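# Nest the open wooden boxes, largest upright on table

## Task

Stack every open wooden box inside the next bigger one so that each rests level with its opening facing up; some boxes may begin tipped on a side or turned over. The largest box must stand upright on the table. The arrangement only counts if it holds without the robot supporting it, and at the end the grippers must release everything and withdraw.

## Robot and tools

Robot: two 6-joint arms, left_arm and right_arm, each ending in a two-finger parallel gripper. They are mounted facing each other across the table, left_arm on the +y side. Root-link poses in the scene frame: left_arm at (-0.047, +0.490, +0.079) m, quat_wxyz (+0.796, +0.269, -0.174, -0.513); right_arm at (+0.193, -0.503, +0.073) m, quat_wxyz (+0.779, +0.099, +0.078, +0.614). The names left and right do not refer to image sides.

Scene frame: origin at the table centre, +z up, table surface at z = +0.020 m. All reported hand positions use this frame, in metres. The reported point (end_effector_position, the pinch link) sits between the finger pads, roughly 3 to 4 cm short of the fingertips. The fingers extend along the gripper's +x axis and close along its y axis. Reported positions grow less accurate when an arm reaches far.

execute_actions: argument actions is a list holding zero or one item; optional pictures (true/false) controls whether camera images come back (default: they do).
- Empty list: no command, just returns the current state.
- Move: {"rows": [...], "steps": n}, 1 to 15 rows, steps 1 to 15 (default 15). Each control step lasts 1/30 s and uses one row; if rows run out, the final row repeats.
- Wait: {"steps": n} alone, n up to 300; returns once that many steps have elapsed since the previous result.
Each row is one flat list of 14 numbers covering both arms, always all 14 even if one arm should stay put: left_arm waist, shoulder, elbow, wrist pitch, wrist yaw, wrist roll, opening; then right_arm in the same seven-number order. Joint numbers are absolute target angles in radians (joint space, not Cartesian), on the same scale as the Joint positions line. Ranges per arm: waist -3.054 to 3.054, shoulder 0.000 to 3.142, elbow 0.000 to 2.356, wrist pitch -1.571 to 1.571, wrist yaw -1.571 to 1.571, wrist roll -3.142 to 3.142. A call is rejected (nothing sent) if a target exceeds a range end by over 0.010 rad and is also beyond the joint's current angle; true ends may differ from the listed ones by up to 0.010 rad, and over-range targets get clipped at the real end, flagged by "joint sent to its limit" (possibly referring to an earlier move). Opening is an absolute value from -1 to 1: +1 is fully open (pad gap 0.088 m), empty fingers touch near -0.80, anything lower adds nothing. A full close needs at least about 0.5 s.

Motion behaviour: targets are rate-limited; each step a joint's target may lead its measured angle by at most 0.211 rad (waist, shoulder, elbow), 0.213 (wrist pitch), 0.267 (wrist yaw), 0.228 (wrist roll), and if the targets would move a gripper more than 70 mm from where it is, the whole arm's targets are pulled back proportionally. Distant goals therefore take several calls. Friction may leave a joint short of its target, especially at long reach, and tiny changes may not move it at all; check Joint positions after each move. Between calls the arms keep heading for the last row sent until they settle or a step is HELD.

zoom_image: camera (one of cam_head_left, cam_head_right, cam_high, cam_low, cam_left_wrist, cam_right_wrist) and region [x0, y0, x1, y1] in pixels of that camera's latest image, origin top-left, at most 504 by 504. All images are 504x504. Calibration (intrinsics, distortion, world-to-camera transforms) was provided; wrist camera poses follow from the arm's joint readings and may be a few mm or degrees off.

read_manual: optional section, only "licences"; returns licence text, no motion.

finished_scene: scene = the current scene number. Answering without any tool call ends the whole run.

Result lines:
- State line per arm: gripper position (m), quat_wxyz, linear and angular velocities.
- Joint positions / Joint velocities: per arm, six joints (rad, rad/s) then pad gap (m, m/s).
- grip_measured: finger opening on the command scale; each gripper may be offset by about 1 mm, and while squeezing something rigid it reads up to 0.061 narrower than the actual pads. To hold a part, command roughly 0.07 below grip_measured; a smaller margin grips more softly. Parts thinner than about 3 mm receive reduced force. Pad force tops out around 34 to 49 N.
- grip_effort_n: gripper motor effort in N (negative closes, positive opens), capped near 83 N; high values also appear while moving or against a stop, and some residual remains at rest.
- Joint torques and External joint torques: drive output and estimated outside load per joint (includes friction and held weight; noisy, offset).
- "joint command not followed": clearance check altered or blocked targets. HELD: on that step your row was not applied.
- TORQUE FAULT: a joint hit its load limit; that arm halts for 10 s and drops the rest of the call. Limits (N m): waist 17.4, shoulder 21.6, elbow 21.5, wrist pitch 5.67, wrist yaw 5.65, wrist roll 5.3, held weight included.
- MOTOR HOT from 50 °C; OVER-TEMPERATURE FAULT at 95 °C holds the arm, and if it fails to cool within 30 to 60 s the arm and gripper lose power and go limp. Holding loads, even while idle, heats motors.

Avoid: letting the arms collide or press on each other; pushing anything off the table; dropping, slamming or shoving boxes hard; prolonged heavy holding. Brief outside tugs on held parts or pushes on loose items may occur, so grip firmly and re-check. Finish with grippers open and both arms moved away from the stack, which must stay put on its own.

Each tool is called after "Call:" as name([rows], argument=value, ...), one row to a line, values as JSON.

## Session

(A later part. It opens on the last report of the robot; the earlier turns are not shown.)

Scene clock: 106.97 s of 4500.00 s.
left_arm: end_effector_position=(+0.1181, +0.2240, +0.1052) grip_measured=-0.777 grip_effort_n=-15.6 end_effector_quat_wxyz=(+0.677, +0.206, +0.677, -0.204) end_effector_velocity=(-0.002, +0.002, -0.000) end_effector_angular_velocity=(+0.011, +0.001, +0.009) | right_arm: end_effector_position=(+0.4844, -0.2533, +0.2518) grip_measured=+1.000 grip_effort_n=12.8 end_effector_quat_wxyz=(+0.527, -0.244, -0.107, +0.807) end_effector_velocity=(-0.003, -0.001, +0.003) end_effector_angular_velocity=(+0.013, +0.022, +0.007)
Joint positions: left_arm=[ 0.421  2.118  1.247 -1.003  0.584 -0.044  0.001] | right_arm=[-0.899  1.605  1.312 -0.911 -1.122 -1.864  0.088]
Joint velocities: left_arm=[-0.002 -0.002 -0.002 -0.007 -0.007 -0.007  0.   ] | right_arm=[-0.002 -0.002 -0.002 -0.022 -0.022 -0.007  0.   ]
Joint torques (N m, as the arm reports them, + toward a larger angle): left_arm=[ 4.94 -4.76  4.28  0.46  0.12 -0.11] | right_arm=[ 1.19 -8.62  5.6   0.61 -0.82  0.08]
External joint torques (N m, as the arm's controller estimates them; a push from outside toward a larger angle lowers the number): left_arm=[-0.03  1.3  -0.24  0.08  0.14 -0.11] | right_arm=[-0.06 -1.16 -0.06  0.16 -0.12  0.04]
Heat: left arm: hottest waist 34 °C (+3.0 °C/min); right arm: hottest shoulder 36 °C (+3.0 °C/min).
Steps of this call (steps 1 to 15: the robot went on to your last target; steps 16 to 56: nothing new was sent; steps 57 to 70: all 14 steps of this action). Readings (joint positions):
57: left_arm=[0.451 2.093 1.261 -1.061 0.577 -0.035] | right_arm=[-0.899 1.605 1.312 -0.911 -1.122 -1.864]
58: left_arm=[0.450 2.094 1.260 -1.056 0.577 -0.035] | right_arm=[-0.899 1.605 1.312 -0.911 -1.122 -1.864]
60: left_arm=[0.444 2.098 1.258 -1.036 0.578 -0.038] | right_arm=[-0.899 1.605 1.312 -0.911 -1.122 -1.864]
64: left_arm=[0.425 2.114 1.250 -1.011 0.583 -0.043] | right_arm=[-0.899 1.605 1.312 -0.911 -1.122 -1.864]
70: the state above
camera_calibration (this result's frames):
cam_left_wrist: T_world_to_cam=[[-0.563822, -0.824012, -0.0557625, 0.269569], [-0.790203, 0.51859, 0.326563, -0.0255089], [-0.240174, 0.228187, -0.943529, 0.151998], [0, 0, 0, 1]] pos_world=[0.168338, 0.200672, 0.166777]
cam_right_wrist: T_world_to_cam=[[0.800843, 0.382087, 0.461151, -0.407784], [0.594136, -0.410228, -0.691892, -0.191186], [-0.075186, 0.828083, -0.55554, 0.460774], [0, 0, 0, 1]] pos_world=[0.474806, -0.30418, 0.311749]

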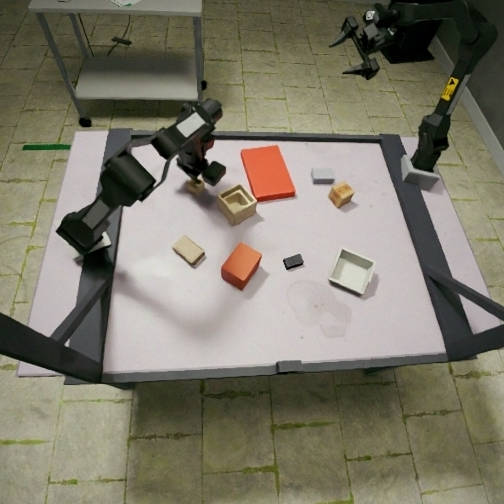

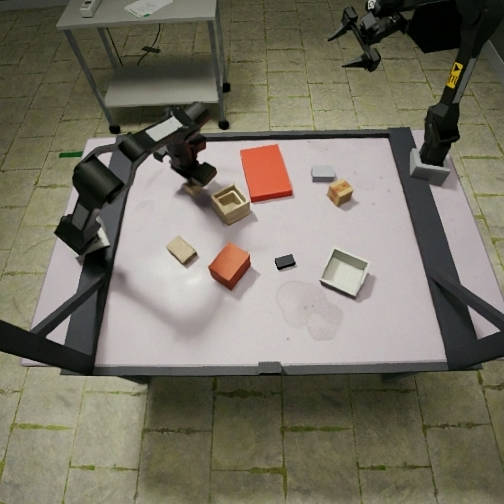

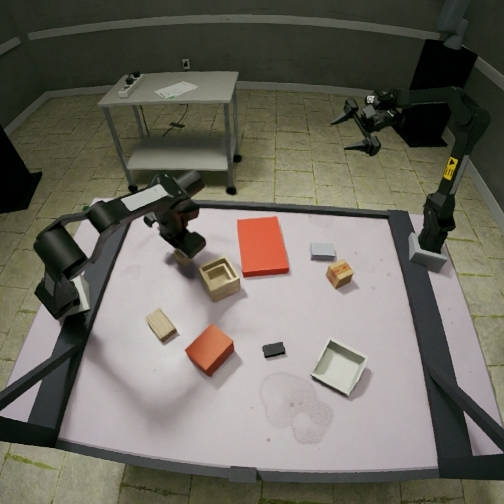

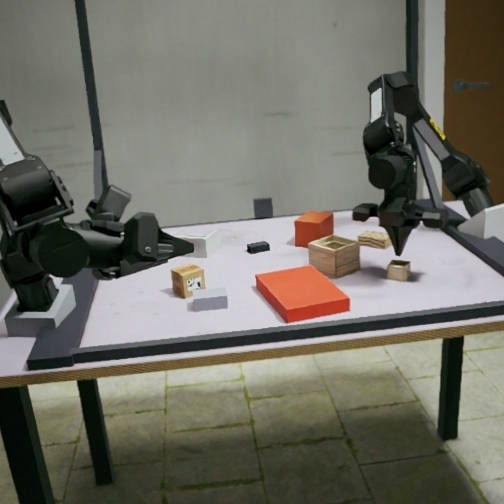

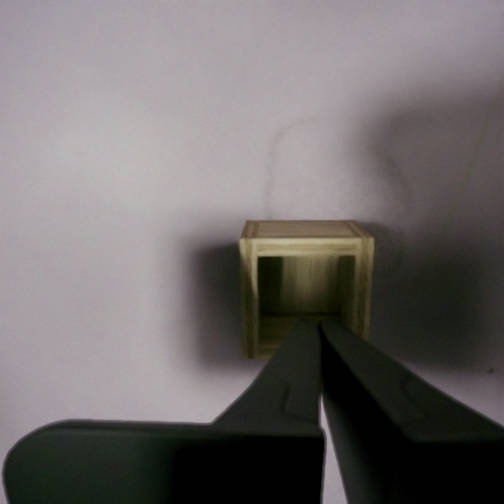

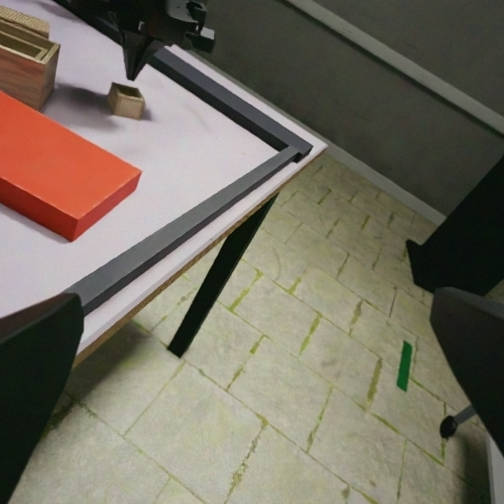

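Call:
execute_actions([
  {"rows":[[0.417,2.132,1.234,-0.99,0.59,-0.05,-0.78,-0.9,1.6,1.312,-0.911,-1.123,-1.864,1],[0.412,2.135,1.227,-0.977,0.591,-0.054,-0.78,-0.9,1.6,1.312,-0.911,-1.123,-1.864,1],[0.407,2.138,1.22,-0.964,0.593,-0.058,-0.78,-0.9,1.6,1.312,-0.911,-1.123,-1.864,1],[0.402,2.141,1.213,-0.951,0.594,-0.062,-0.78,-0.9,1.6,1.312,-0.911,-1.123,-1.864,1],[0.397,2.144,1.206,-0.938,0.596,-0.066,-0.78,-0.9,1.6,1.312,-0.911,-1.123,-1.864,1],[0.392,2.147,1.199,-0.925,0.597,-0.07,-0.78,-0.9,1.6,1.312,-0.911,-1.123,-1.864,1],[0.387,2.149,1.192,-0.912,0.599,-0.074,-0.78,-0.9,1.6,1.312,-0.911,-1.123,-1.864,1],[0.383,2.151,1.186,-0.9,0.6,-0.078,-0.78,-0.9,1.6,1.312,-0.911,-1.123,-1.864,1],[0.379,2.153,1.18,-0.889,0.602,-0.083,-0.78,-0.9,1.6,1.312,-0.911,-1.123,-1.864,1]],"steps":15},
])

Call:
zoom_image(camera="cam_low", region=[330,170,460,300])

Scene clock: 108.77 s of 4500.00 s.
left_arm: end_effector_position=(+0.1181, +0.2241, +0.0796) grip_measured=-0.777 grip_effort_n=-15.6 end_effector_quat_wxyz=(+0.675, +0.209, +0.676, -0.208) end_effector_velocity=(+0.004, -0.007, +0.001) end_effector_angular_velocity=(-0.026, -0.021, -0.003) | right_arm: end_effector_position=(+0.4844, -0.2533, +0.2518) grip_measured=+1.000 grip_effort_n=11.9 end_effector_quat_wxyz=(+0.527, -0.244, -0.107, +0.807) end_effector_velocity=(-0.000, -0.002, +0.003) end_effector_angular_velocity=(+0.027, -0.018, +0.008)
Joint positions: left_arm=[ 0.38   2.143  1.187 -0.894  0.598 -0.08   0.001] | right_arm=[-0.899  1.605  1.312 -0.911 -1.122 -1.864  0.088]
Joint velocities: left_arm=[-0.002 -0.002  0.002  0.037  0.007 -0.022 -0.   ] | right_arm=[-0.007 -0.002 -0.002 -0.007 -0.022 -0.037  0.   ]
Joint torques (N m, as the arm reports them, + toward a larger angle): left_arm=[ 5.05 -4.79  4.02  0.54  0.11 -0.13] | right_arm=[ 1.2  -8.61  5.74  0.62 -0.79  0.02]
External joint torques (N m, as the arm's controller estimates them; a push from outside toward a larger angle lowers the number): left_arm=[-0.02  1.44 -0.42  0.12  0.12 -0.13] | right_arm=[ 0.02 -1.14  0.06  0.16 -0.1  -0.01]
Heat: left arm: hottest waist 34 °C (+3.0 °C/min); right arm: hottest shoulder 36 °C (+2.0 °C/min).
Steps of this call (steps 1 to 15: the robot went on to your last target; steps 16 to 39: nothing new was sent; steps 40 to 54: all 15 steps of this action). Readings (joint positions):
40: left_arm=[0.421 2.118 1.246 -1.001 0.585 -0.045] | right_arm=[-0.899 1.605 1.312 -0.911 -1.122 -1.864]
41: left_arm=[0.420 2.119 1.244 -0.995 0.586 -0.047] | right_arm=[-0.899 1.605 1.312 -0.911 -1.122 -1.864]
43: left_arm=[0.417 2.121 1.236 -0.977 0.588 -0.052] | right_arm=[-0.899 1.605 1.312 -0.911 -1.122 -1.864]
47: left_arm=[0.398 2.133 1.210 -0.932 0.593 -0.066] | right_arm=[-0.899 1.605 1.312 -0.911 -1.122 -1.864]
54: the state above
camera_calibration (this result's frames):
cam_left_wrist: T_world_to_cam=[[-0.573382, -0.817514, -0.0538886, 0.267841], [-0.783581, 0.527998, 0.327443, -0.0201548], [-0.239237, 0.229976, -0.943333, 0.12732], [0, 0, 0, 1]] pos_world=[0.168242, 0.200325, 0.141138]
cam_right_wrist: T_world_to_cam=[[0.800843, 0.382087, 0.461151, -0.407784], [0.594136, -0.410228, -0.691892, -0.191186], [-0.075186, 0.828083, -0.55554, 0.460774], [0, 0, 0, 1]] pos_world=[0.474806, -0.30418, 0.311749]

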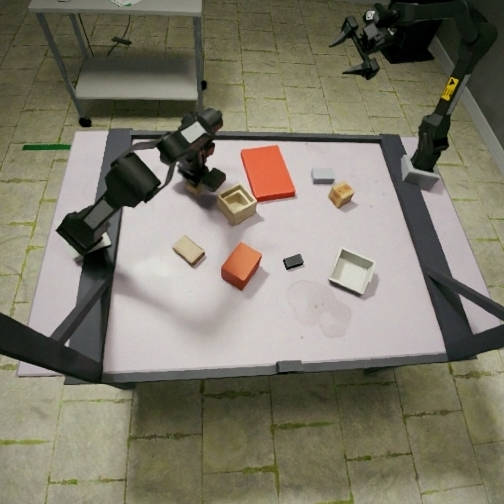

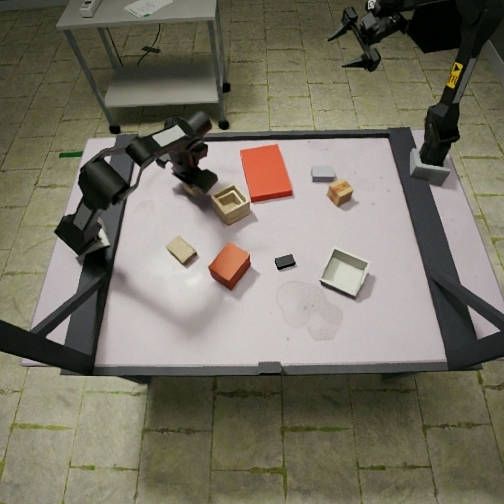

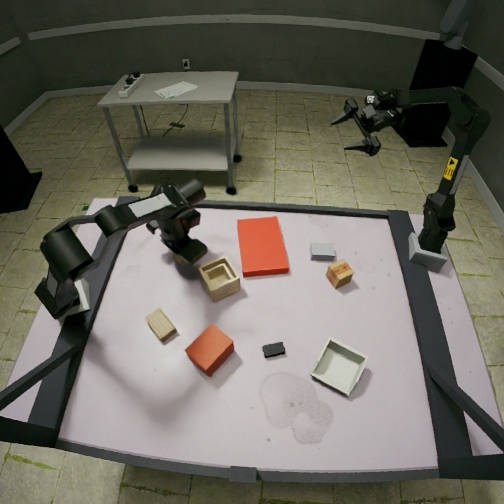

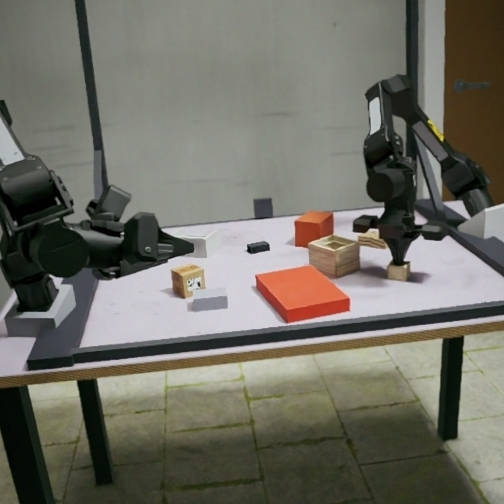

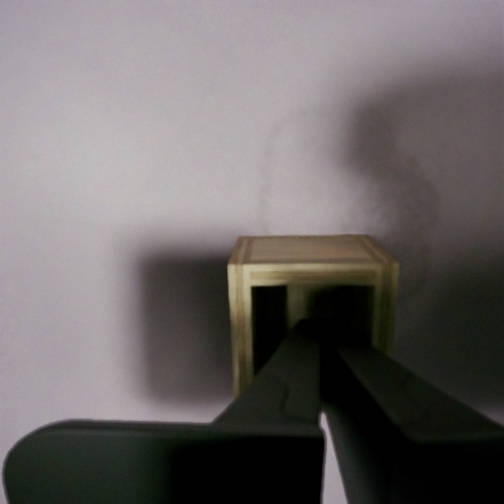

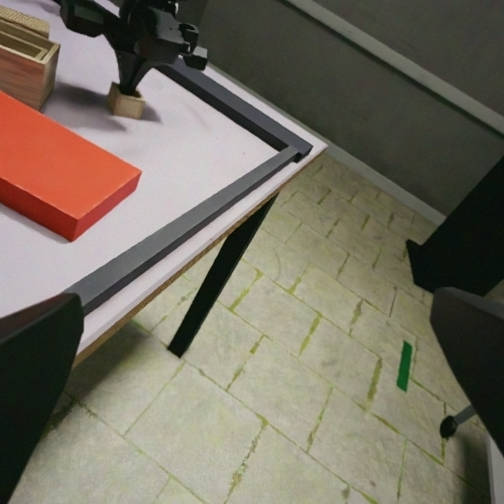

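Region (330, 170, 460, 300) of cam_low's 504x504 image, scaled by 3.877, with more detail than that image has.

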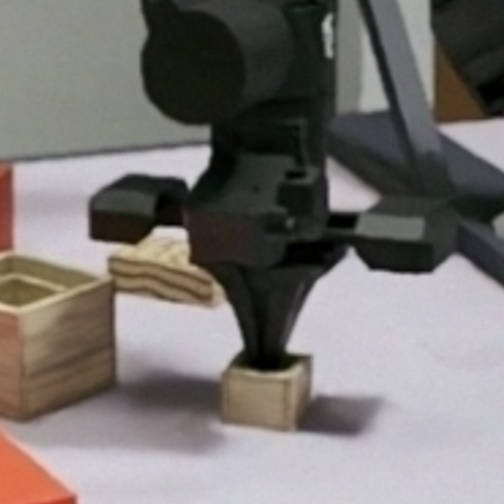

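Call:
execute_actions([
  {"rows":[[0.379,2.153,1.18,-0.889,0.602,-0.083,-0.7,-0.9,1.6,1.312,-0.911,-1.123,-1.864,1],[0.379,2.153,1.18,-0.889,0.602,-0.083,-0.6,-0.9,1.6,1.312,-0.911,-1.123,-1.864,1],[0.379,2.153,1.18,-0.889,0.602,-0.083,-0.5,-0.9,1.6,1.312,-0.911,-1.123,-1.864,1],[0.379,2.153,1.18,-0.889,0.602,-0.083,-0.4,-0.9,1.6,1.312,-0.911,-1.123,-1.864,1]],"steps":12},
], pictures=false)

Call:
execute_actions([
  {"rows":[[0.385,2.135,1.195,-0.905,0.6,-0.078,-0.4,-0.9,1.6,1.312,-0.911,-1.123,-1.864,1],[0.392,2.128,1.21,-0.925,0.598,-0.072,-0.4,-0.9,1.6,1.312,-0.911,-1.123,-1.864,1],[0.401,2.122,1.225,-0.95,0.594,-0.064,-0.4,-0.9,1.6,1.312,-0.911,-1.123,-1.864,1],[0.411,2.116,1.24,-0.975,0.59,-0.055,-0.4,-0.9,1.6,1.312,-0.911,-1.123,-1.864,1],[0.421,2.11,1.256,-1.0,0.586,-0.045,-0.4,-0.9,1.6,1.312,-0.911,-1.123,-1.864,1],[0.431,2.105,1.273,-1.028,0.582,-0.036,-0.4,-0.9,1.6,1.312,-0.911,-1.123,-1.864,1],[0.441,2.1,1.29,-1.056,0.578,-0.028,-0.4,-0.9,1.6,1.312,-0.911,-1.123,-1.864,1],[0.451,2.096,1.308,-1.084,0.574,-0.02,-0.4,-0.9,1.6,1.312,-0.911,-1.123,-1.864,1],[0.461,2.093,1.327,-1.112,0.57,-0.012,-0.4,-0.9,1.6,1.312,-0.911,-1.123,-1.864,1],[0.471,2.09,1.346,-1.14,0.566,-0.004,-0.4,-0.9,1.6,1.312,-0.911,-1.123,-1.864,1],[0.481,2.088,1.365,-1.168,0.562,0.004,-0.4,-0.9,1.6,1.312,-0.911,-1.123,-1.864,1],[0.491,2.086,1.385,-1.196,0.558,0.012,-0.4,-0.9,1.6,1.312,-0.911,-1.123,-1.864,1],[0.501,2.085,1.405,-1.224,0.554,0.02,-0.4,-0.9,1.6,1.312,-0.911,-1.123,-1.864,1],[0.511,2.085,1.425,-1.252,0.55,0.03,-0.4,-0.9,1.6,1.312,-0.911,-1.123,-1.864,1],[0.52,2.085,1.445,-1.278,0.546,0.04,-0.4,-0.9,1.6,1.312,-0.911,-1.123,-1.864,1]],"steps":15},
], pictures=false)

Call:
execute_actions([
  {"steps":8},
])

Scene clock: 111.13 s of 4500.00 s.
left_arm: end_effector_position=(+0.1185, +0.2238, +0.0795) grip_measured=-0.435 grip_effort_n=83.0 end_effector_quat_wxyz=(+0.675, +0.209, +0.676, -0.209) end_effector_velocity=(-0.001, +0.002, -0.000) end_effector_angular_velocity=(+0.011, +0.001, +0.010) | right_arm: end_effector_position=(+0.4844, -0.2533, +0.2518) grip_measured=+1.000 grip_effort_n=11.9 end_effector_quat_wxyz=(+0.527, -0.244, -0.107, +0.807) end_effector_velocity=(-0.001, -0.002, -0.001) end_effector_angular_velocity=(+0.002, +0.008, -0.002)
Joint positions: left_arm=[ 0.38   2.143  1.187 -0.89   0.599 -0.08   0.018] | right_arm=[-0.899  1.605  1.312 -0.911 -1.122 -1.864  0.088]
Joint velocities: left_arm=[-0.002 -0.002 -0.002 -0.007 -0.007 -0.007 -0.   ] | right_arm=[-0.007 -0.002 -0.007 -0.007 -0.007 -0.007  0.   ]
Joint torques (N m, as the arm reports them, + toward a larger angle): left_arm=[ 4.88 -4.78  4.07  0.48  0.1  -0.08] | right_arm=[ 1.19 -8.53  5.65  0.64 -0.8   0.02]
External joint torques (N m, as the arm's controller estimates them; a push from outside toward a larger angle lowers the number): left_arm=[-0.15  1.35 -0.26  0.1   0.12 -0.08] | right_arm=[-0.02 -1.08 -0.02  0.18 -0.11 -0.02]
Heat: left arm: hottest waist 34 °C (+3.0 °C/min); right arm: hottest shoulder 37 °C (+3.0 °C/min).
Steps of this call (steps 1 to 15: the robot went on to your last target; steps 16 to 59: nothing new was sent; steps 60 to 71: all 12 steps of this action). Readings (joint positions):
60: left_arm=[0.380 2.143 1.187 -0.890 0.599 -0.080] | right_arm=[-0.899 1.605 1.312 -0.911 -1.122 -1.864]
61: left_arm=[0.380 2.143 1.187 -0.890 0.599 -0.080] | right_arm=[-0.899 1.605 1.312 -0.911 -1.122 -1.864]
63: left_arm=[0.380 2.143 1.187 -0.890 0.599 -0.080] | right_arm=[-0.899 1.605 1.312 -0.911 -1.122 -1.864]
67: left_arm=[0.380 2.143 1.187 -0.890 0.599 -0.080] | right_arm=[-0.899 1.605 1.312 -0.911 -1.122 -1.864]
71: the state above

Scene clock: 111.63 s of 4500.00 s.
left_arm: end_effector_position=(+0.1183, +0.2226, +0.1523) grip_measured=-0.435 grip_effort_n=83.0 end_effector_quat_wxyz=(+0.679, +0.199, +0.679, -0.195) end_effector_velocity=(+0.003, +0.008, +0.186) end_effector_angular_velocity=(+0.035, -0.022, +0.046) | right_arm: end_effector_position=(+0.4844, -0.2533, +0.2518) grip_measured=+1.000 grip_effort_n=12.3 end_effector_quat_wxyz=(+0.527, -0.244, -0.107, +0.807) end_effector_velocity=(-0.001, -0.001, +0.001) end_effector_angular_velocity=(+0.006, +0.003, +0.002)
Joint positions: left_arm=[ 0.491  2.099  1.387 -1.208  0.56   0.014  0.018] | right_arm=[-0.899  1.605  1.312 -0.911 -1.122 -1.864  0.088]
Joint velocities: left_arm=[ 0.286 -0.037  0.579 -0.784 -0.139  0.271 -0.   ] | right_arm=[-0.002 -0.002 -0.002 -0.007 -0.007 -0.007  0.   ]
Joint torques (N m, as the arm reports them, + toward a larger angle): left_arm=[ 5.15 -6.99  6.4   0.26 -0.17  0.09] | right_arm=[ 1.21 -8.45  5.77  0.57 -0.79  0.04]
External joint torques (N m, as the arm's controller estimates them; a push from outside toward a larger angle lowers the number): left_arm=[ 0.27 -1.28  1.75 -0.12 -0.14  0.09] | right_arm=[-0.06 -0.98  0.08  0.1  -0.09  0.01]
Heat: left arm: hottest waist 34 °C (+3.0 °C/min); right arm: hottest shoulder 37 °C (+3.0 °C/min).
Steps of this call (steps 1 to 15: all 15 steps of this action). Readings (joint positions):
1: left_arm=[0.380 2.143 1.187 -0.891 0.599 -0.080] | right_arm=[-0.899 1.605 1.312 -0.911 -1.122 -1.864]
2: left_arm=[0.380 2.143 1.188 -0.897 0.599 -0.080] | right_arm=[-0.899 1.605 1.312 -0.911 -1.122 -1.864]
4: left_arm=[0.385 2.143 1.200 -0.930 0.599 -0.073] | right_arm=[-0.899 1.605 1.312 -0.911 -1.122 -1.864]
8: left_arm=[0.418 2.129 1.252 -1.019 0.586 -0.043] | right_arm=[-0.899 1.605 1.312 -0.911 -1.122 -1.864]
15: the state above

Scene clock: 111.90 s of 4500.00 s.
left_arm: end_effector_position=(+0.1182, +0.2238, +0.1693) grip_measured=-0.435 grip_effort_n=83.0 end_effector_quat_wxyz=(+0.680, +0.197, +0.679, -0.193) end_effector_velocity=(-0.008, +0.007, +0.001) end_effector_angular_velocity=(+0.027, +0.033, +0.036) | right_arm: end_effector_position=(+0.4844, -0.2533, +0.2518) grip_measured=+1.000 grip_effort_n=12.8 end_effector_quat_wxyz=(+0.527, -0.244, -0.107, +0.807) end_effector_velocity=(-0.002, -0.003, +0.000) end_effector_angular_velocity=(-0.002, +0.016, -0.000)
Joint positions: left_arm=[ 0.519  2.093  1.435 -1.274  0.549  0.036  0.018] | right_arm=[-0.899  1.605  1.312 -0.911 -1.122 -1.864  0.088]
Joint velocities: left_arm=[ 0.002 -0.002 -0.002 -0.051 -0.007 -0.007 -0.   ] | right_arm=[-0.007 -0.002 -0.002 -0.022 -0.007 -0.007  0.   ]
Joint torques (N m, as the arm reports them, + toward a larger angle): left_arm=[ 4.92 -6.61  6.52  0.33 -0.12  0.09] | right_arm=[ 1.27 -8.31  5.7   0.59 -0.8   0.03]
External joint torques (N m, as the arm's controller estimates them; a push from outside toward a larger angle lowers the number): left_arm=[-0.03 -0.74  1.63 -0.1  -0.11  0.09] | right_arm=[ 0.03 -0.85  0.02  0.13 -0.11 -0.01]
Heat: left arm: hottest waist 34 °C (+3.0 °C/min); right arm: hottest shoulder 37 °C (+3.0 °C/min).
Steps of this call (steps 1 to 8: the robot went on to your last target). Readings (joint positions):
1: left_arm=[0.500 2.098 1.404 -1.230 0.556 0.021] | right_arm=[-0.899 1.605 1.312 -0.911 -1.122 -1.864]
2: left_arm=[0.508 2.096 1.416 -1.244 0.554 0.026] | right_arm=[-0.899 1.605 1.312 -0.911 -1.122 -1.864]
4: left_arm=[0.517 2.093 1.431 -1.261 0.551 0.032] | right_arm=[-0.899 1.605 1.312 -0.911 -1.122 -1.864]
8: the state above
camera_calibration (this result's frames):
cam_left_wrist: T_world_to_cam=[[-0.540026, -0.839588, -0.0588526, 0.274267], [-0.805758, 0.495531, 0.32435, -0.038953], [-0.243157, 0.222578, -0.944105, 0.214277], [0, 0, 0, 1]] pos_world=[0.168827, 0.20188, 0.231076]
cam_right_wrist: T_world_to_cam=[[0.800843, 0.382087, 0.461151, -0.407784], [0.594136, -0.410228, -0.691892, -0.191186], [-0.075186, 0.828083, -0.55554, 0.460774], [0, 0, 0, 1]] pos_world=[0.474806, -0.30418, 0.311749]

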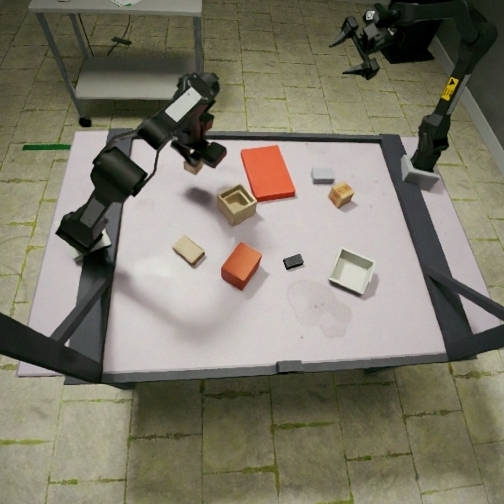

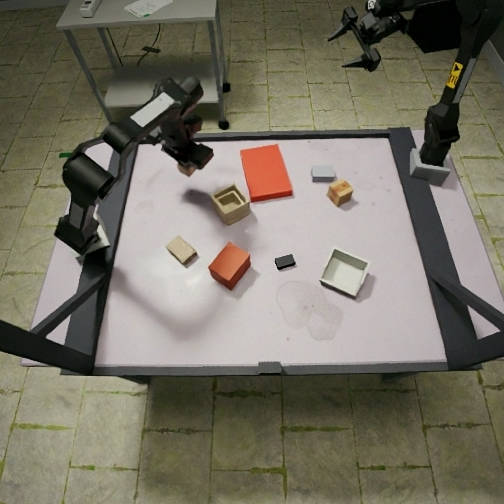

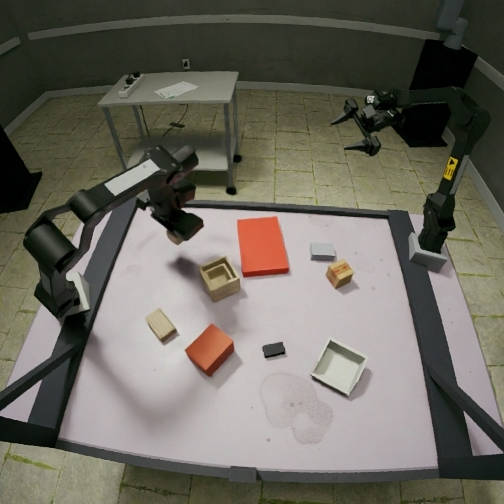

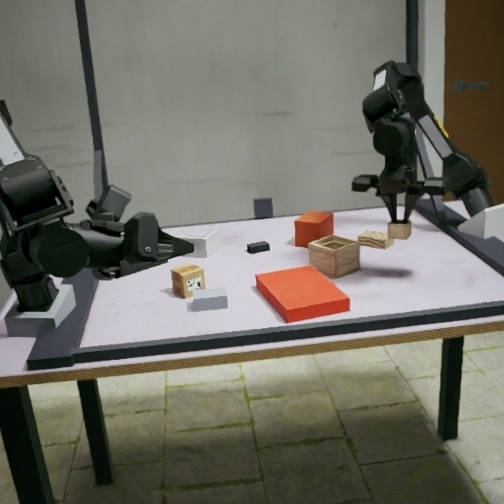

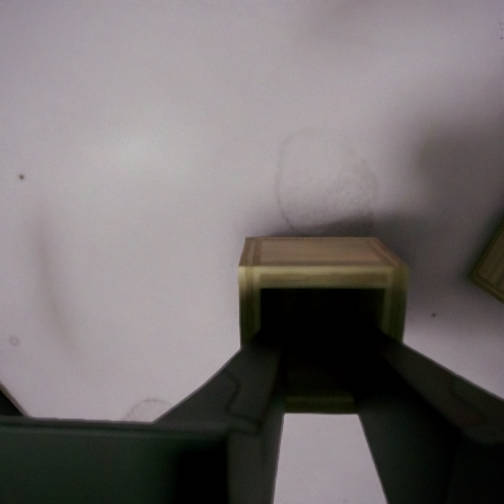

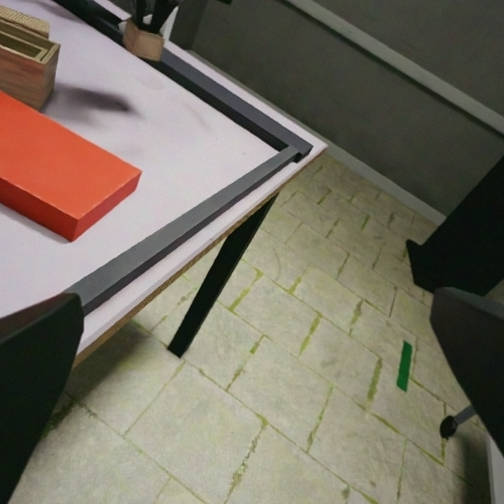

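Call:
execute_actions([
  {"rows":[[0.5,2.085,1.47,-1.29,0.552,0.04,-0.4,-0.9,1.6,1.312,-0.911,-1.123,-1.864,1],[0.48,2.085,1.495,-1.3,0.558,0.044,-0.4,-0.9,1.6,1.312,-0.911,-1.123,-1.864,1],[0.46,2.085,1.52,-1.31,0.564,0.048,-0.4,-0.9,1.6,1.312,-0.911,-1.123,-1.864,1],[0.44,2.085,1.545,-1.32,0.57,0.052,-0.4,-0.9,1.6,1.312,-0.911,-1.123,-1.864,1],[0.42,2.085,1.565,-1.325,0.576,0.056,-0.4,-0.9,1.6,1.312,-0.911,-1.123,-1.864,1],[0.4,2.085,1.585,-1.33,0.582,0.06,-0.4,-0.9,1.6,1.312,-0.911,-1.123,-1.864,1],[0.38,2.085,1.605,-1.335,0.588,0.064,-0.4,-0.9,1.6,1.312,-0.911,-1.123,-1.864,1],[0.36,2.085,1.625,-1.34,0.594,0.068,-0.4,-0.9,1.6,1.312,-0.911,-1.123,-1.864,1],[0.34,2.085,1.645,-1.343,0.6,0.072,-0.4,-0.9,1.6,1.312,-0.911,-1.123,-1.864,1],[0.32,2.085,1.66,-1.346,0.606,0.076,-0.4,-0.9,1.6,1.312,-0.911,-1.123,-1.864,1],[0.3,2.085,1.675,-1.349,0.612,0.08,-0.4,-0.9,1.6,1.312,-0.911,-1.123,-1.864,1],[0.28,2.085,1.69,-1.351,0.618,0.083,-0.4,-0.9,1.6,1.312,-0.911,-1.123,-1.864,1],[0.26,2.085,1.705,-1.353,0.624,0.086,-0.4,-0.9,1.6,1.312,-0.911,-1.123,-1.864,1],[0.24,2.085,1.715,-1.355,0.63,0.09,-0.4,-0.9,1.6,1.312,-0.911,-1.123,-1.864,1],[0.22,2.085,1.725,-1.355,0.636,0.09,-0.4,-0.9,1.6,1.312,-0.911,-1.123,-1.864,1]],"steps":15},
], pictures=false)

Call:
execute_actions([
  {"rows":[[0.213,2.085,1.715,-1.345,0.636,0.085,-0.4,-0.9,1.6,1.312,-0.911,-1.123,-1.864,1],[0.213,2.085,1.715,-1.345,0.636,0.085,-0.4,-0.9,1.6,1.312,-0.911,-1.123,-1.864,1],[0.213,2.085,1.715,-1.345,0.636,0.085,-0.4,-0.9,1.6,1.312,-0.911,-1.123,-1.864,1],[0.208,2.085,1.705,-1.335,0.637,0.08,-0.4,-0.9,1.6,1.312,-0.911,-1.123,-1.864,1],[0.203,2.085,1.695,-1.322,0.638,0.07,-0.4,-0.9,1.6,1.312,-0.911,-1.123,-1.864,1],[0.198,2.085,1.685,-1.31,0.639,0.065,-0.4,-0.9,1.6,1.312,-0.911,-1.123,-1.864,1],[0.193,2.085,1.675,-1.297,0.64,0.06,-0.4,-0.9,1.6,1.312,-0.911,-1.123,-1.864,1],[0.189,2.085,1.664,-1.287,0.64,0.055,-0.4,-0.9,1.6,1.312,-0.911,-1.123,-1.864,1],[0.185,2.085,1.653,-1.277,0.64,0.048,-0.4,-0.9,1.6,1.312,-0.911,-1.123,-1.864,1]],"steps":15},
], pictures=false)

Call:
execute_actions([
  {"steps":5},
])

Call:
zoom_image(camera="cam_low", region=[270,150,410,290])

Scene clock: 114.67 s of 4500.00 s.
left_arm: end_effector_position=(+0.0606, +0.1269, +0.1700) grip_measured=-0.435 grip_effort_n=83.0 end_effector_quat_wxyz=(+0.642, +0.308, +0.631, -0.307) end_effector_velocity=(-0.178, -0.182, -0.053) end_effector_angular_velocity=(+0.002, +0.091, -0.735) | right_arm: end_effector_position=(+0.4844, -0.2533, +0.2518) grip_measured=+1.000 grip_effort_n=12.3 end_effector_quat_wxyz=(+0.527, -0.244, -0.107, +0.807) end_effector_velocity=(+0.002, -0.001, +0.001) end_effector_angular_velocity=(+0.015, -0.023, -0.001)
Joint positions: left_arm=[ 0.271  2.093  1.685 -1.348  0.618  0.081  0.018] | right_arm=[-0.899  1.605  1.312 -0.911 -1.122 -1.864  0.088]
Joint velocities: left_arm=[-0.589 -0.007  0.383 -0.051  0.183  0.066  0.   ] | right_arm=[-0.007 -0.002 -0.002  0.007 -0.007 -0.022  0.   ]
Joint torques (N m, as the arm reports them, + toward a larger angle): left_arm=[ 5.63 -7.35  6.04  0.18  0.07  0.09] | right_arm=[ 1.25 -8.61  5.82  0.66 -0.81  0.03]
External joint torques (N m, as the arm's controller estimates them; a push from outside toward a larger angle lowers the number): left_arm=[-0.18 -0.82  1.56 -0.16  0.09  0.09] | right_arm=[ 0.05 -1.13  0.08  0.18 -0.11  0.  ]
Heat: left arm: hottest waist 34 °C (+3.0 °C/min); right arm: hottest shoulder 37 °C (+3.0 °C/min).
Steps of this call (steps 1 to 30: the robot went on to your last target; steps 31 to 68: nothing new was sent; steps 69 to 83: all 15 steps of this action). Readings (joint positions):
69: left_arm=[0.518 2.093 1.438 -1.279 0.549 0.037] | right_arm=[-0.899 1.605 1.312 -0.911 -1.122 -1.864]
70: left_arm=[0.515 2.093 1.445 -1.286 0.549 0.038] | right_arm=[-0.899 1.605 1.312 -0.911 -1.122 -1.864]
72: left_arm=[0.495 2.093 1.475 -1.300 0.551 0.042] | right_arm=[-0.899 1.605 1.312 -0.911 -1.122 -1.864]
76: left_arm=[0.418 2.093 1.566 -1.323 0.576 0.056] | right_arm=[-0.899 1.605 1.312 -0.911 -1.122 -1.864]
83: the state above

Scene clock: 115.17 s of 4500.00 s.
left_arm: end_effector_position=(+0.0426, +0.1110, +0.1453) grip_measured=-0.435 grip_effort_n=83.0 end_effector_quat_wxyz=(+0.626, +0.329, +0.627, -0.327) end_effector_velocity=(-0.001, -0.009, -0.004) end_effector_angular_velocity=(-0.019, -0.028, -0.029) | right_arm: end_effector_position=(+0.4844, -0.2533, +0.2518) grip_measured=+1.000 grip_effort_n=12.3 end_effector_quat_wxyz=(+0.527, -0.244, -0.107, +0.807) end_effector_velocity=(-0.003, -0.001, +0.003) end_effector_angular_velocity=(+0.013, +0.022, +0.007)
Joint positions: left_arm=[ 0.185  2.092  1.66  -1.282  0.636  0.052  0.018] | right_arm=[-0.899  1.605  1.312 -0.911 -1.122 -1.864  0.088]
Joint velocities: left_arm=[-0.022 -0.007 -0.002  0.051 -0.007 -0.022 -0.   ] | right_arm=[-0.002 -0.002 -0.002 -0.022 -0.022 -0.007  0.   ]
Joint torques (N m, as the arm reports them, + toward a larger angle): left_arm=[ 5.78 -7.32  4.51  0.48  0.1  -0.04] | right_arm=[ 1.28 -8.52  5.67  0.65 -0.83  0.01]
External joint torques (N m, as the arm's controller estimates them; a push from outside toward a larger angle lowers the number): left_arm=[-0.28 -0.36 -0.18  0.09  0.12 -0.04] | right_arm=[ 0.03 -1.05  0.01  0.2  -0.14 -0.02]
Heat: left arm: hottest waist 34 °C (+3.0 °C/min); right arm: hottest shoulder 37 °C (+3.0 °C/min).
Steps of this call (steps 1 to 15: all 15 steps of this action). Readings (joint positions):
1: left_arm=[0.252 2.093 1.696 -1.349 0.624 0.083] | right_arm=[-0.899 1.605 1.312 -0.911 -1.122 -1.864]
2: left_arm=[0.235 2.092 1.703 -1.348 0.629 0.083] | right_arm=[-0.899 1.605 1.312 -0.911 -1.122 -1.864]
4: left_arm=[0.211 2.092 1.707 -1.346 0.633 0.083] | right_arm=[-0.899 1.605 1.312 -0.911 -1.122 -1.864]
8: left_arm=[0.198 2.092 1.693 -1.313 0.635 0.070] | right_arm=[-0.899 1.605 1.312 -0.911 -1.122 -1.864]
15: the state above

Scene clock: 115.33 s of 4500.00 s.
left_arm: end_effector_position=(+0.0427, +0.1107, +0.1452) grip_measured=-0.435 grip_effort_n=83.0 end_effector_quat_wxyz=(+0.627, +0.329, +0.626, -0.327) end_effector_velocity=(+0.001, -0.002, +0.001) end_effector_angular_velocity=(-0.002, -0.011, +0.013) | right_arm: end_effector_position=(+0.4844, -0.2533, +0.2518) grip_measured=+1.000 grip_effort_n=12.8 end_effector_quat_wxyz=(+0.527, -0.244, -0.107, +0.807) end_effector_velocity=(-0.000, -0.001, +0.002) end_effector_angular_velocity=(+0.007, -0.001, +0.001)
Joint positions: left_arm=[ 0.185  2.092  1.66  -1.279  0.637  0.051  0.018] | right_arm=[-0.899  1.605  1.312 -0.911 -1.122 -1.864  0.088]
Joint velocities: left_arm=[-0.002 -0.002  0.002  0.007 -0.007 -0.022  0.   ] | right_arm=[-0.002 -0.002  0.002 -0.007 -0.007 -0.007  0.   ]
Joint torques (N m, as the arm reports them, + toward a larger angle): left_arm=[ 5.8  -7.21  4.4   0.51  0.11 -0.06] | right_arm=[ 1.12 -8.66  5.6   0.61 -0.75  0.04]
External joint torques (N m, as the arm's controller estimates them; a push from outside toward a larger angle lowers the number): left_arm=[-0.11 -0.34 -0.25  0.11  0.12 -0.06] | right_arm=[-0.12 -1.16 -0.13  0.14 -0.05  0.01]
Heat: left arm: hottest waist 34 °C (+3.0 °C/min); right arm: hottest shoulder 37 °C (+3.0 °C/min).
Steps of this call (steps 1 to 5: the robot went on to your last target). Readings (joint positions):
1: left_arm=[0.185 2.092 1.660 -1.280 0.637 0.052] | right_arm=[-0.899 1.605 1.312 -0.911 -1.122 -1.864]
2: left_arm=[0.185 2.092 1.660 -1.279 0.637 0.052] | right_arm=[-0.899 1.605 1.312 -0.911 -1.122 -1.864]
4: left_arm=[0.185 2.092 1.660 -1.279 0.637 0.051] | right_arm=[-0.899 1.605 1.312 -0.911 -1.122 -1.864]
5: the state above
camera_calibration (this result's frames):
cam_left_wrist: T_world_to_cam=[[-0.827666, -0.558474, -0.0554583, 0.117795], [-0.543727, 0.773462, 0.325755, -0.0779741], [-0.139031, 0.299771, -0.943826, 0.185299], [0, 0, 0, 1]] pos_world=[0.0808609, 0.0705485, 0.206823]
cam_right_wrist: T_world_to_cam=[[0.800843, 0.382087, 0.461151, -0.407784], [0.594136, -0.410228, -0.691892, -0.191186], [-0.075186, 0.828083, -0.55554, 0.460774], [0, 0, 0, 1]] pos_world=[0.474806, -0.30418, 0.311749]

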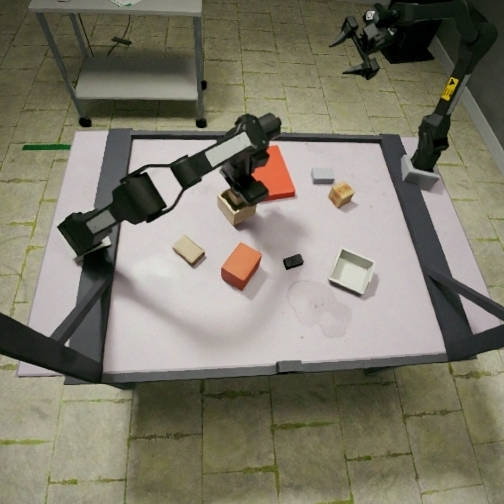

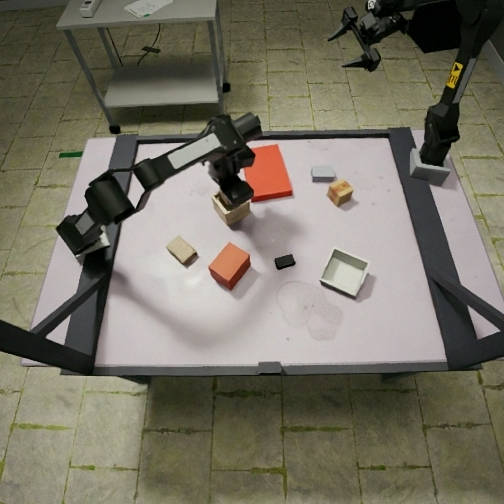

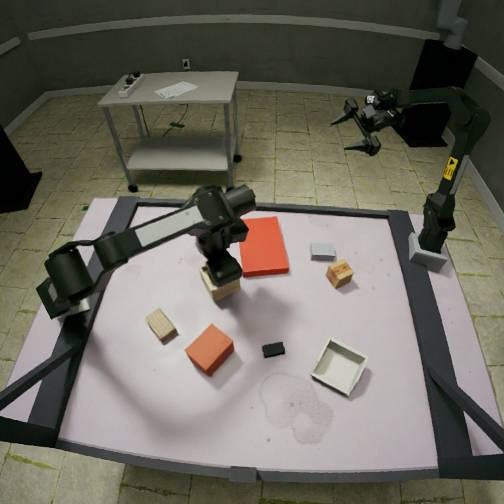

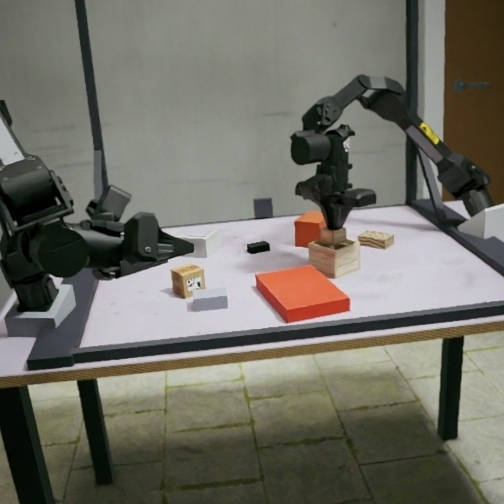

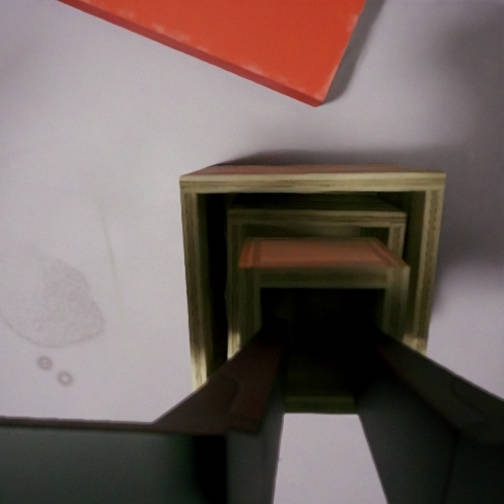

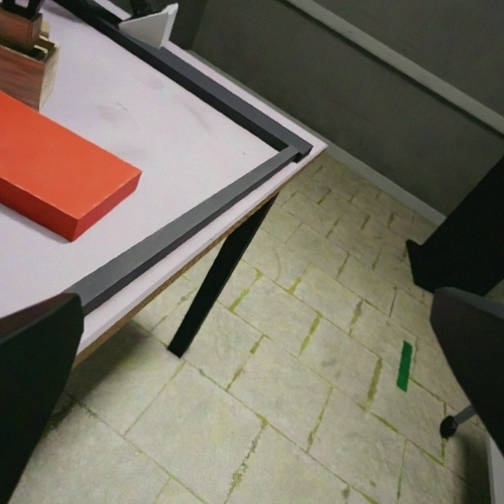

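Region (270, 150, 410, 290) of cam_low's 504x504 image, scaled by 3.600, with more detail than that image has.

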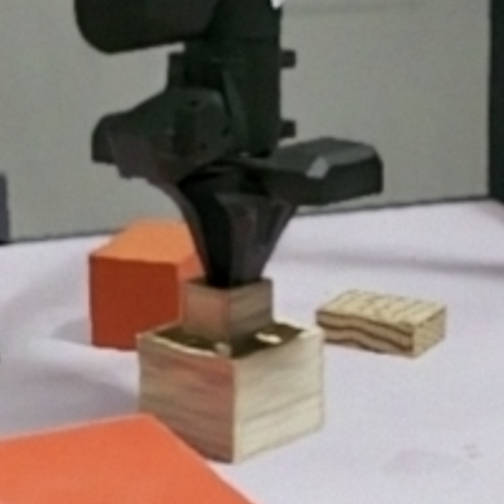

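Call:
execute_actions([
  {"rows":[[0.178,2.085,1.65,-1.268,0.64,0.05,-0.4,-0.9,1.6,1.312,-0.911,-1.123,-1.864,1],[0.172,2.085,1.64,-1.255,0.641,0.048,-0.4,-0.9,1.6,1.312,-0.911,-1.123,-1.864,1],[0.167,2.088,1.63,-1.243,0.641,0.043,-0.4,-0.9,1.6,1.312,-0.911,-1.123,-1.864,1],[0.162,2.09,1.619,-1.23,0.642,0.038,-0.4,-0.9,1.6,1.312,-0.911,-1.123,-1.864,1],[0.157,2.092,1.608,-1.215,0.642,0.033,-0.4,-0.9,1.6,1.312,-0.911,-1.123,-1.864,1],[0.152,2.094,1.598,-1.2,0.643,0.028,-0.4,-0.9,1.6,1.312,-0.911,-1.123,-1.864,1],[0.147,2.096,1.589,-1.186,0.643,0.023,-0.4,-0.9,1.6,1.312,-0.911,-1.123,-1.864,1],[0.142,2.098,1.579,-1.172,0.644,0.018,-0.4,-0.9,1.6,1.312,-0.911,-1.123,-1.864,1],[0.137,2.1,1.57,-1.157,0.645,0.013,-0.4,-0.9,1.6,1.312,-0.911,-1.123,-1.864,1],[0.132,2.102,1.56,-1.143,0.645,0.008,-0.4,-0.9,1.6,1.312,-0.911,-1.123,-1.864,1],[0.127,2.104,1.551,-1.128,0.646,0.003,-0.4,-0.9,1.6,1.312,-0.911,-1.123,-1.864,1],[0.122,2.106,1.541,-1.114,0.647,-0.002,-0.4,-0.9,1.6,1.312,-0.911,-1.123,-1.864,1],[0.117,2.108,1.532,-1.1,0.648,-0.007,-0.4,-0.9,1.6,1.312,-0.911,-1.123,-1.864,1],[0.113,2.11,1.522,-1.086,0.649,-0.012,-0.4,-0.9,1.6,1.312,-0.911,-1.123,-1.864,1]],"steps":15},
], pictures=false)

Call:
execute_actions([
  {"steps":10},
])

Scene clock: 117.37 s of 4500.00 s.
left_arm: end_effector_position=(+0.0411, +0.1089, +0.1067) grip_measured=-0.435 grip_effort_n=83.0 end_effector_quat_wxyz=(+0.622, +0.338, +0.620, -0.337) end_effector_velocity=(-0.009, +0.014, -0.080) end_effector_angular_velocity=(+0.073, +0.043, +0.004) | right_arm: end_effector_position=(+0.4844, -0.2533, +0.2518) grip_measured=+1.000 grip_effort_n=12.8 end_effector_quat_wxyz=(+0.527, -0.244, -0.107, +0.807) end_effector_velocity=(-0.003, -0.001, +0.003) end_effector_angular_velocity=(+0.008, +0.035, +0.003)
Joint positions: left_arm=[ 0.121  2.094  1.545 -1.111  0.645 -0.001  0.018] | right_arm=[-0.899  1.605  1.312 -0.911 -1.122 -1.864  0.088]
Joint velocities: left_arm=[-0.125  0.042 -0.198  0.227  0.007 -0.095 -0.   ] | right_arm=[-0.002 -0.002 -0.002 -0.022 -0.022  0.007  0.   ]
Joint torques (N m, as the arm reports them, + toward a larger angle): left_arm=[ 5.99 -5.32  4.31  0.5   0.08 -0.17] | right_arm=[ 1.29 -8.37  5.76  0.62 -0.77  0.03]
External joint torques (N m, as the arm's controller estimates them; a push from outside toward a larger angle lowers the number): left_arm=[-0.24  2.05 -0.39  0.11  0.09 -0.16] | right_arm=[ 0.05 -0.89  0.05  0.15 -0.07  0.  ]
Heat: left arm: hottest waist 34 °C (+2.0 °C/min); right arm: hottest shoulder 37 °C (+3.0 °C/min).
Steps of this call (steps 1 to 15: the robot went on to your last target; steps 16 to 46: nothing new was sent; steps 47 to 61: all 15 steps of this action). Readings (joint positions):
47: left_arm=[0.185 2.092 1.659 -1.278 0.637 0.051] | right_arm=[-0.899 1.605 1.312 -0.911 -1.122 -1.864]
48: left_arm=[0.184 2.092 1.658 -1.273 0.637 0.051] | right_arm=[-0.899 1.605 1.312 -0.911 -1.122 -1.864]
50: left_arm=[0.178 2.092 1.648 -1.255 0.637 0.048] | right_arm=[-0.899 1.605 1.312 -0.911 -1.122 -1.864]
54: left_arm=[0.157 2.092 1.610 -1.208 0.639 0.032] | right_arm=[-0.899 1.605 1.312 -0.911 -1.122 -1.864]
61: the state above

Scene clock: 117.70 s of 4500.00 s.
left_arm: end_effector_position=(+0.0416, +0.1101, +0.0996) grip_measured=-0.435 grip_effort_n=83.0 end_effector_quat_wxyz=(+0.621, +0.338, +0.622, -0.336) end_effector_velocity=(-0.003, +0.001, -0.000) end_effector_angular_velocity=(+0.002, +0.010, -0.005) | right_arm: end_effector_position=(+0.4844, -0.2533, +0.2518) grip_measured=+1.000 grip_effort_n=12.8 end_effector_quat_wxyz=(+0.527, -0.244, -0.107, +0.807) end_effector_velocity=(-0.002, -0.002, +0.002) end_effector_angular_velocity=(+0.002, +0.012, +0.004)
Joint positions: left_arm=[ 0.112  2.1    1.528 -1.088  0.646 -0.009  0.018] | right_arm=[-0.899  1.605  1.312 -0.911 -1.122 -1.864  0.088]
Joint velocities: left_arm=[-0.002 -0.002 -0.002 -0.007  0.007  0.007 -0.   ] | right_arm=[-0.002 -0.002  0.002 -0.022 -0.007 -0.007  0.   ]
Joint torques (N m, as the arm reports them, + toward a larger angle): left_arm=[ 5.91 -5.89  4.29  0.48  0.11 -0.09] | right_arm=[ 1.3  -8.52  5.87  0.58 -0.83  0.05]
External joint torques (N m, as the arm's controller estimates them; a push from outside toward a larger angle lowers the number): left_arm=[-0.01  1.11 -0.16  0.1   0.12 -0.09] | right_arm=[ 0.06 -0.98  0.13  0.11 -0.13  0.01]
Heat: left arm: hottest waist 34 °C (+2.0 °C/min); right arm: hottest shoulder 37 °C (+3.0 °C/min).
Steps of this call (steps 1 to 10: the robot went on to your last target). Readings (joint positions):
1: left_arm=[0.117 2.096 1.539 -1.104 0.645 -0.003] | right_arm=[-0.899 1.605 1.312 -0.911 -1.122 -1.864]
2: left_arm=[0.114 2.098 1.535 -1.100 0.645 -0.005] | right_arm=[-0.899 1.605 1.312 -0.911 -1.122 -1.864]
4: left_arm=[0.112 2.100 1.530 -1.094 0.645 -0.008] | right_arm=[-0.899 1.605 1.312 -0.911 -1.122 -1.864]
8: left_arm=[0.112 2.100 1.528 -1.088 0.646 -0.009] | right_arm=[-0.899 1.605 1.312 -0.911 -1.122 -1.864]
10: the state above
camera_calibration (this result's frames):
cam_left_wrist: T_world_to_cam=[[-0.84334, -0.534609, -0.0545082, 0.111962], [-0.520772, 0.788038, 0.328316, -0.0661198], [-0.132566, 0.305269, -0.942994, 0.141339], [0, 0, 0, 1]] pos_world=[0.0787258, 0.0688146, 0.161093]
cam_right_wrist: T_world_to_cam=[[0.800843, 0.382087, 0.461151, -0.407784], [0.594136, -0.410228, -0.691892, -0.191186], [-0.075186, 0.828083, -0.55554, 0.460774], [0, 0, 0, 1]] pos_world=[0.474806, -0.30418, 0.311749]

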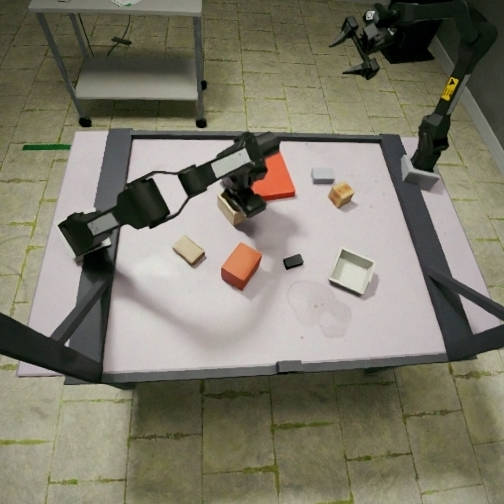

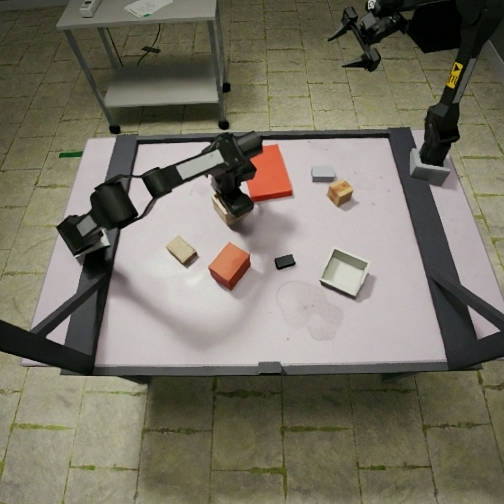

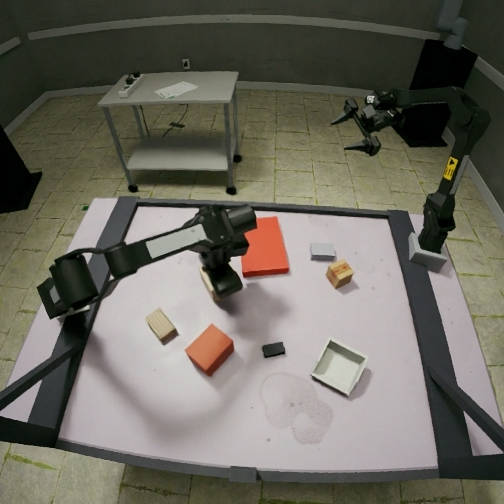

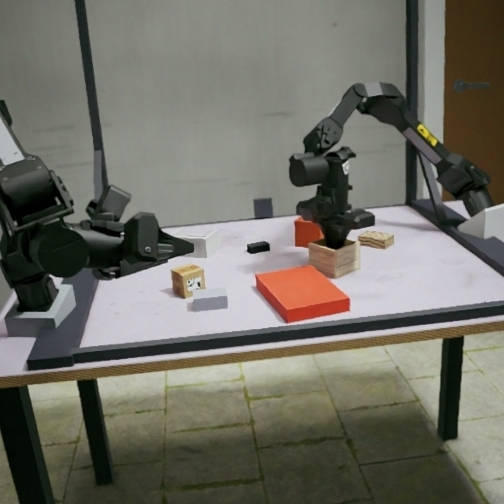

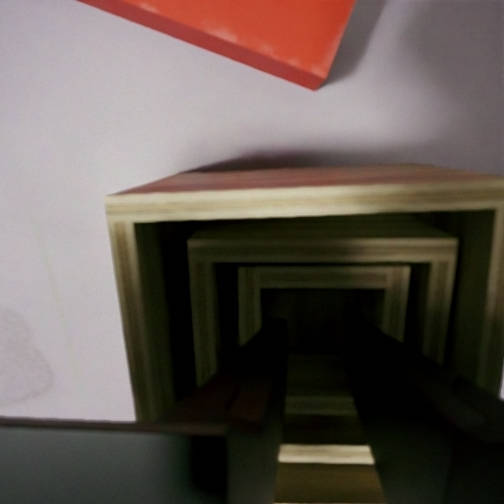

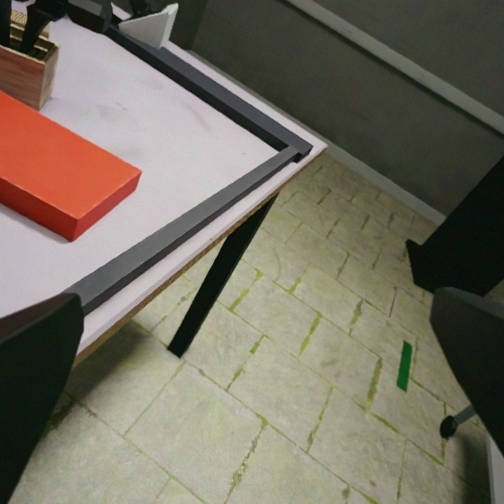

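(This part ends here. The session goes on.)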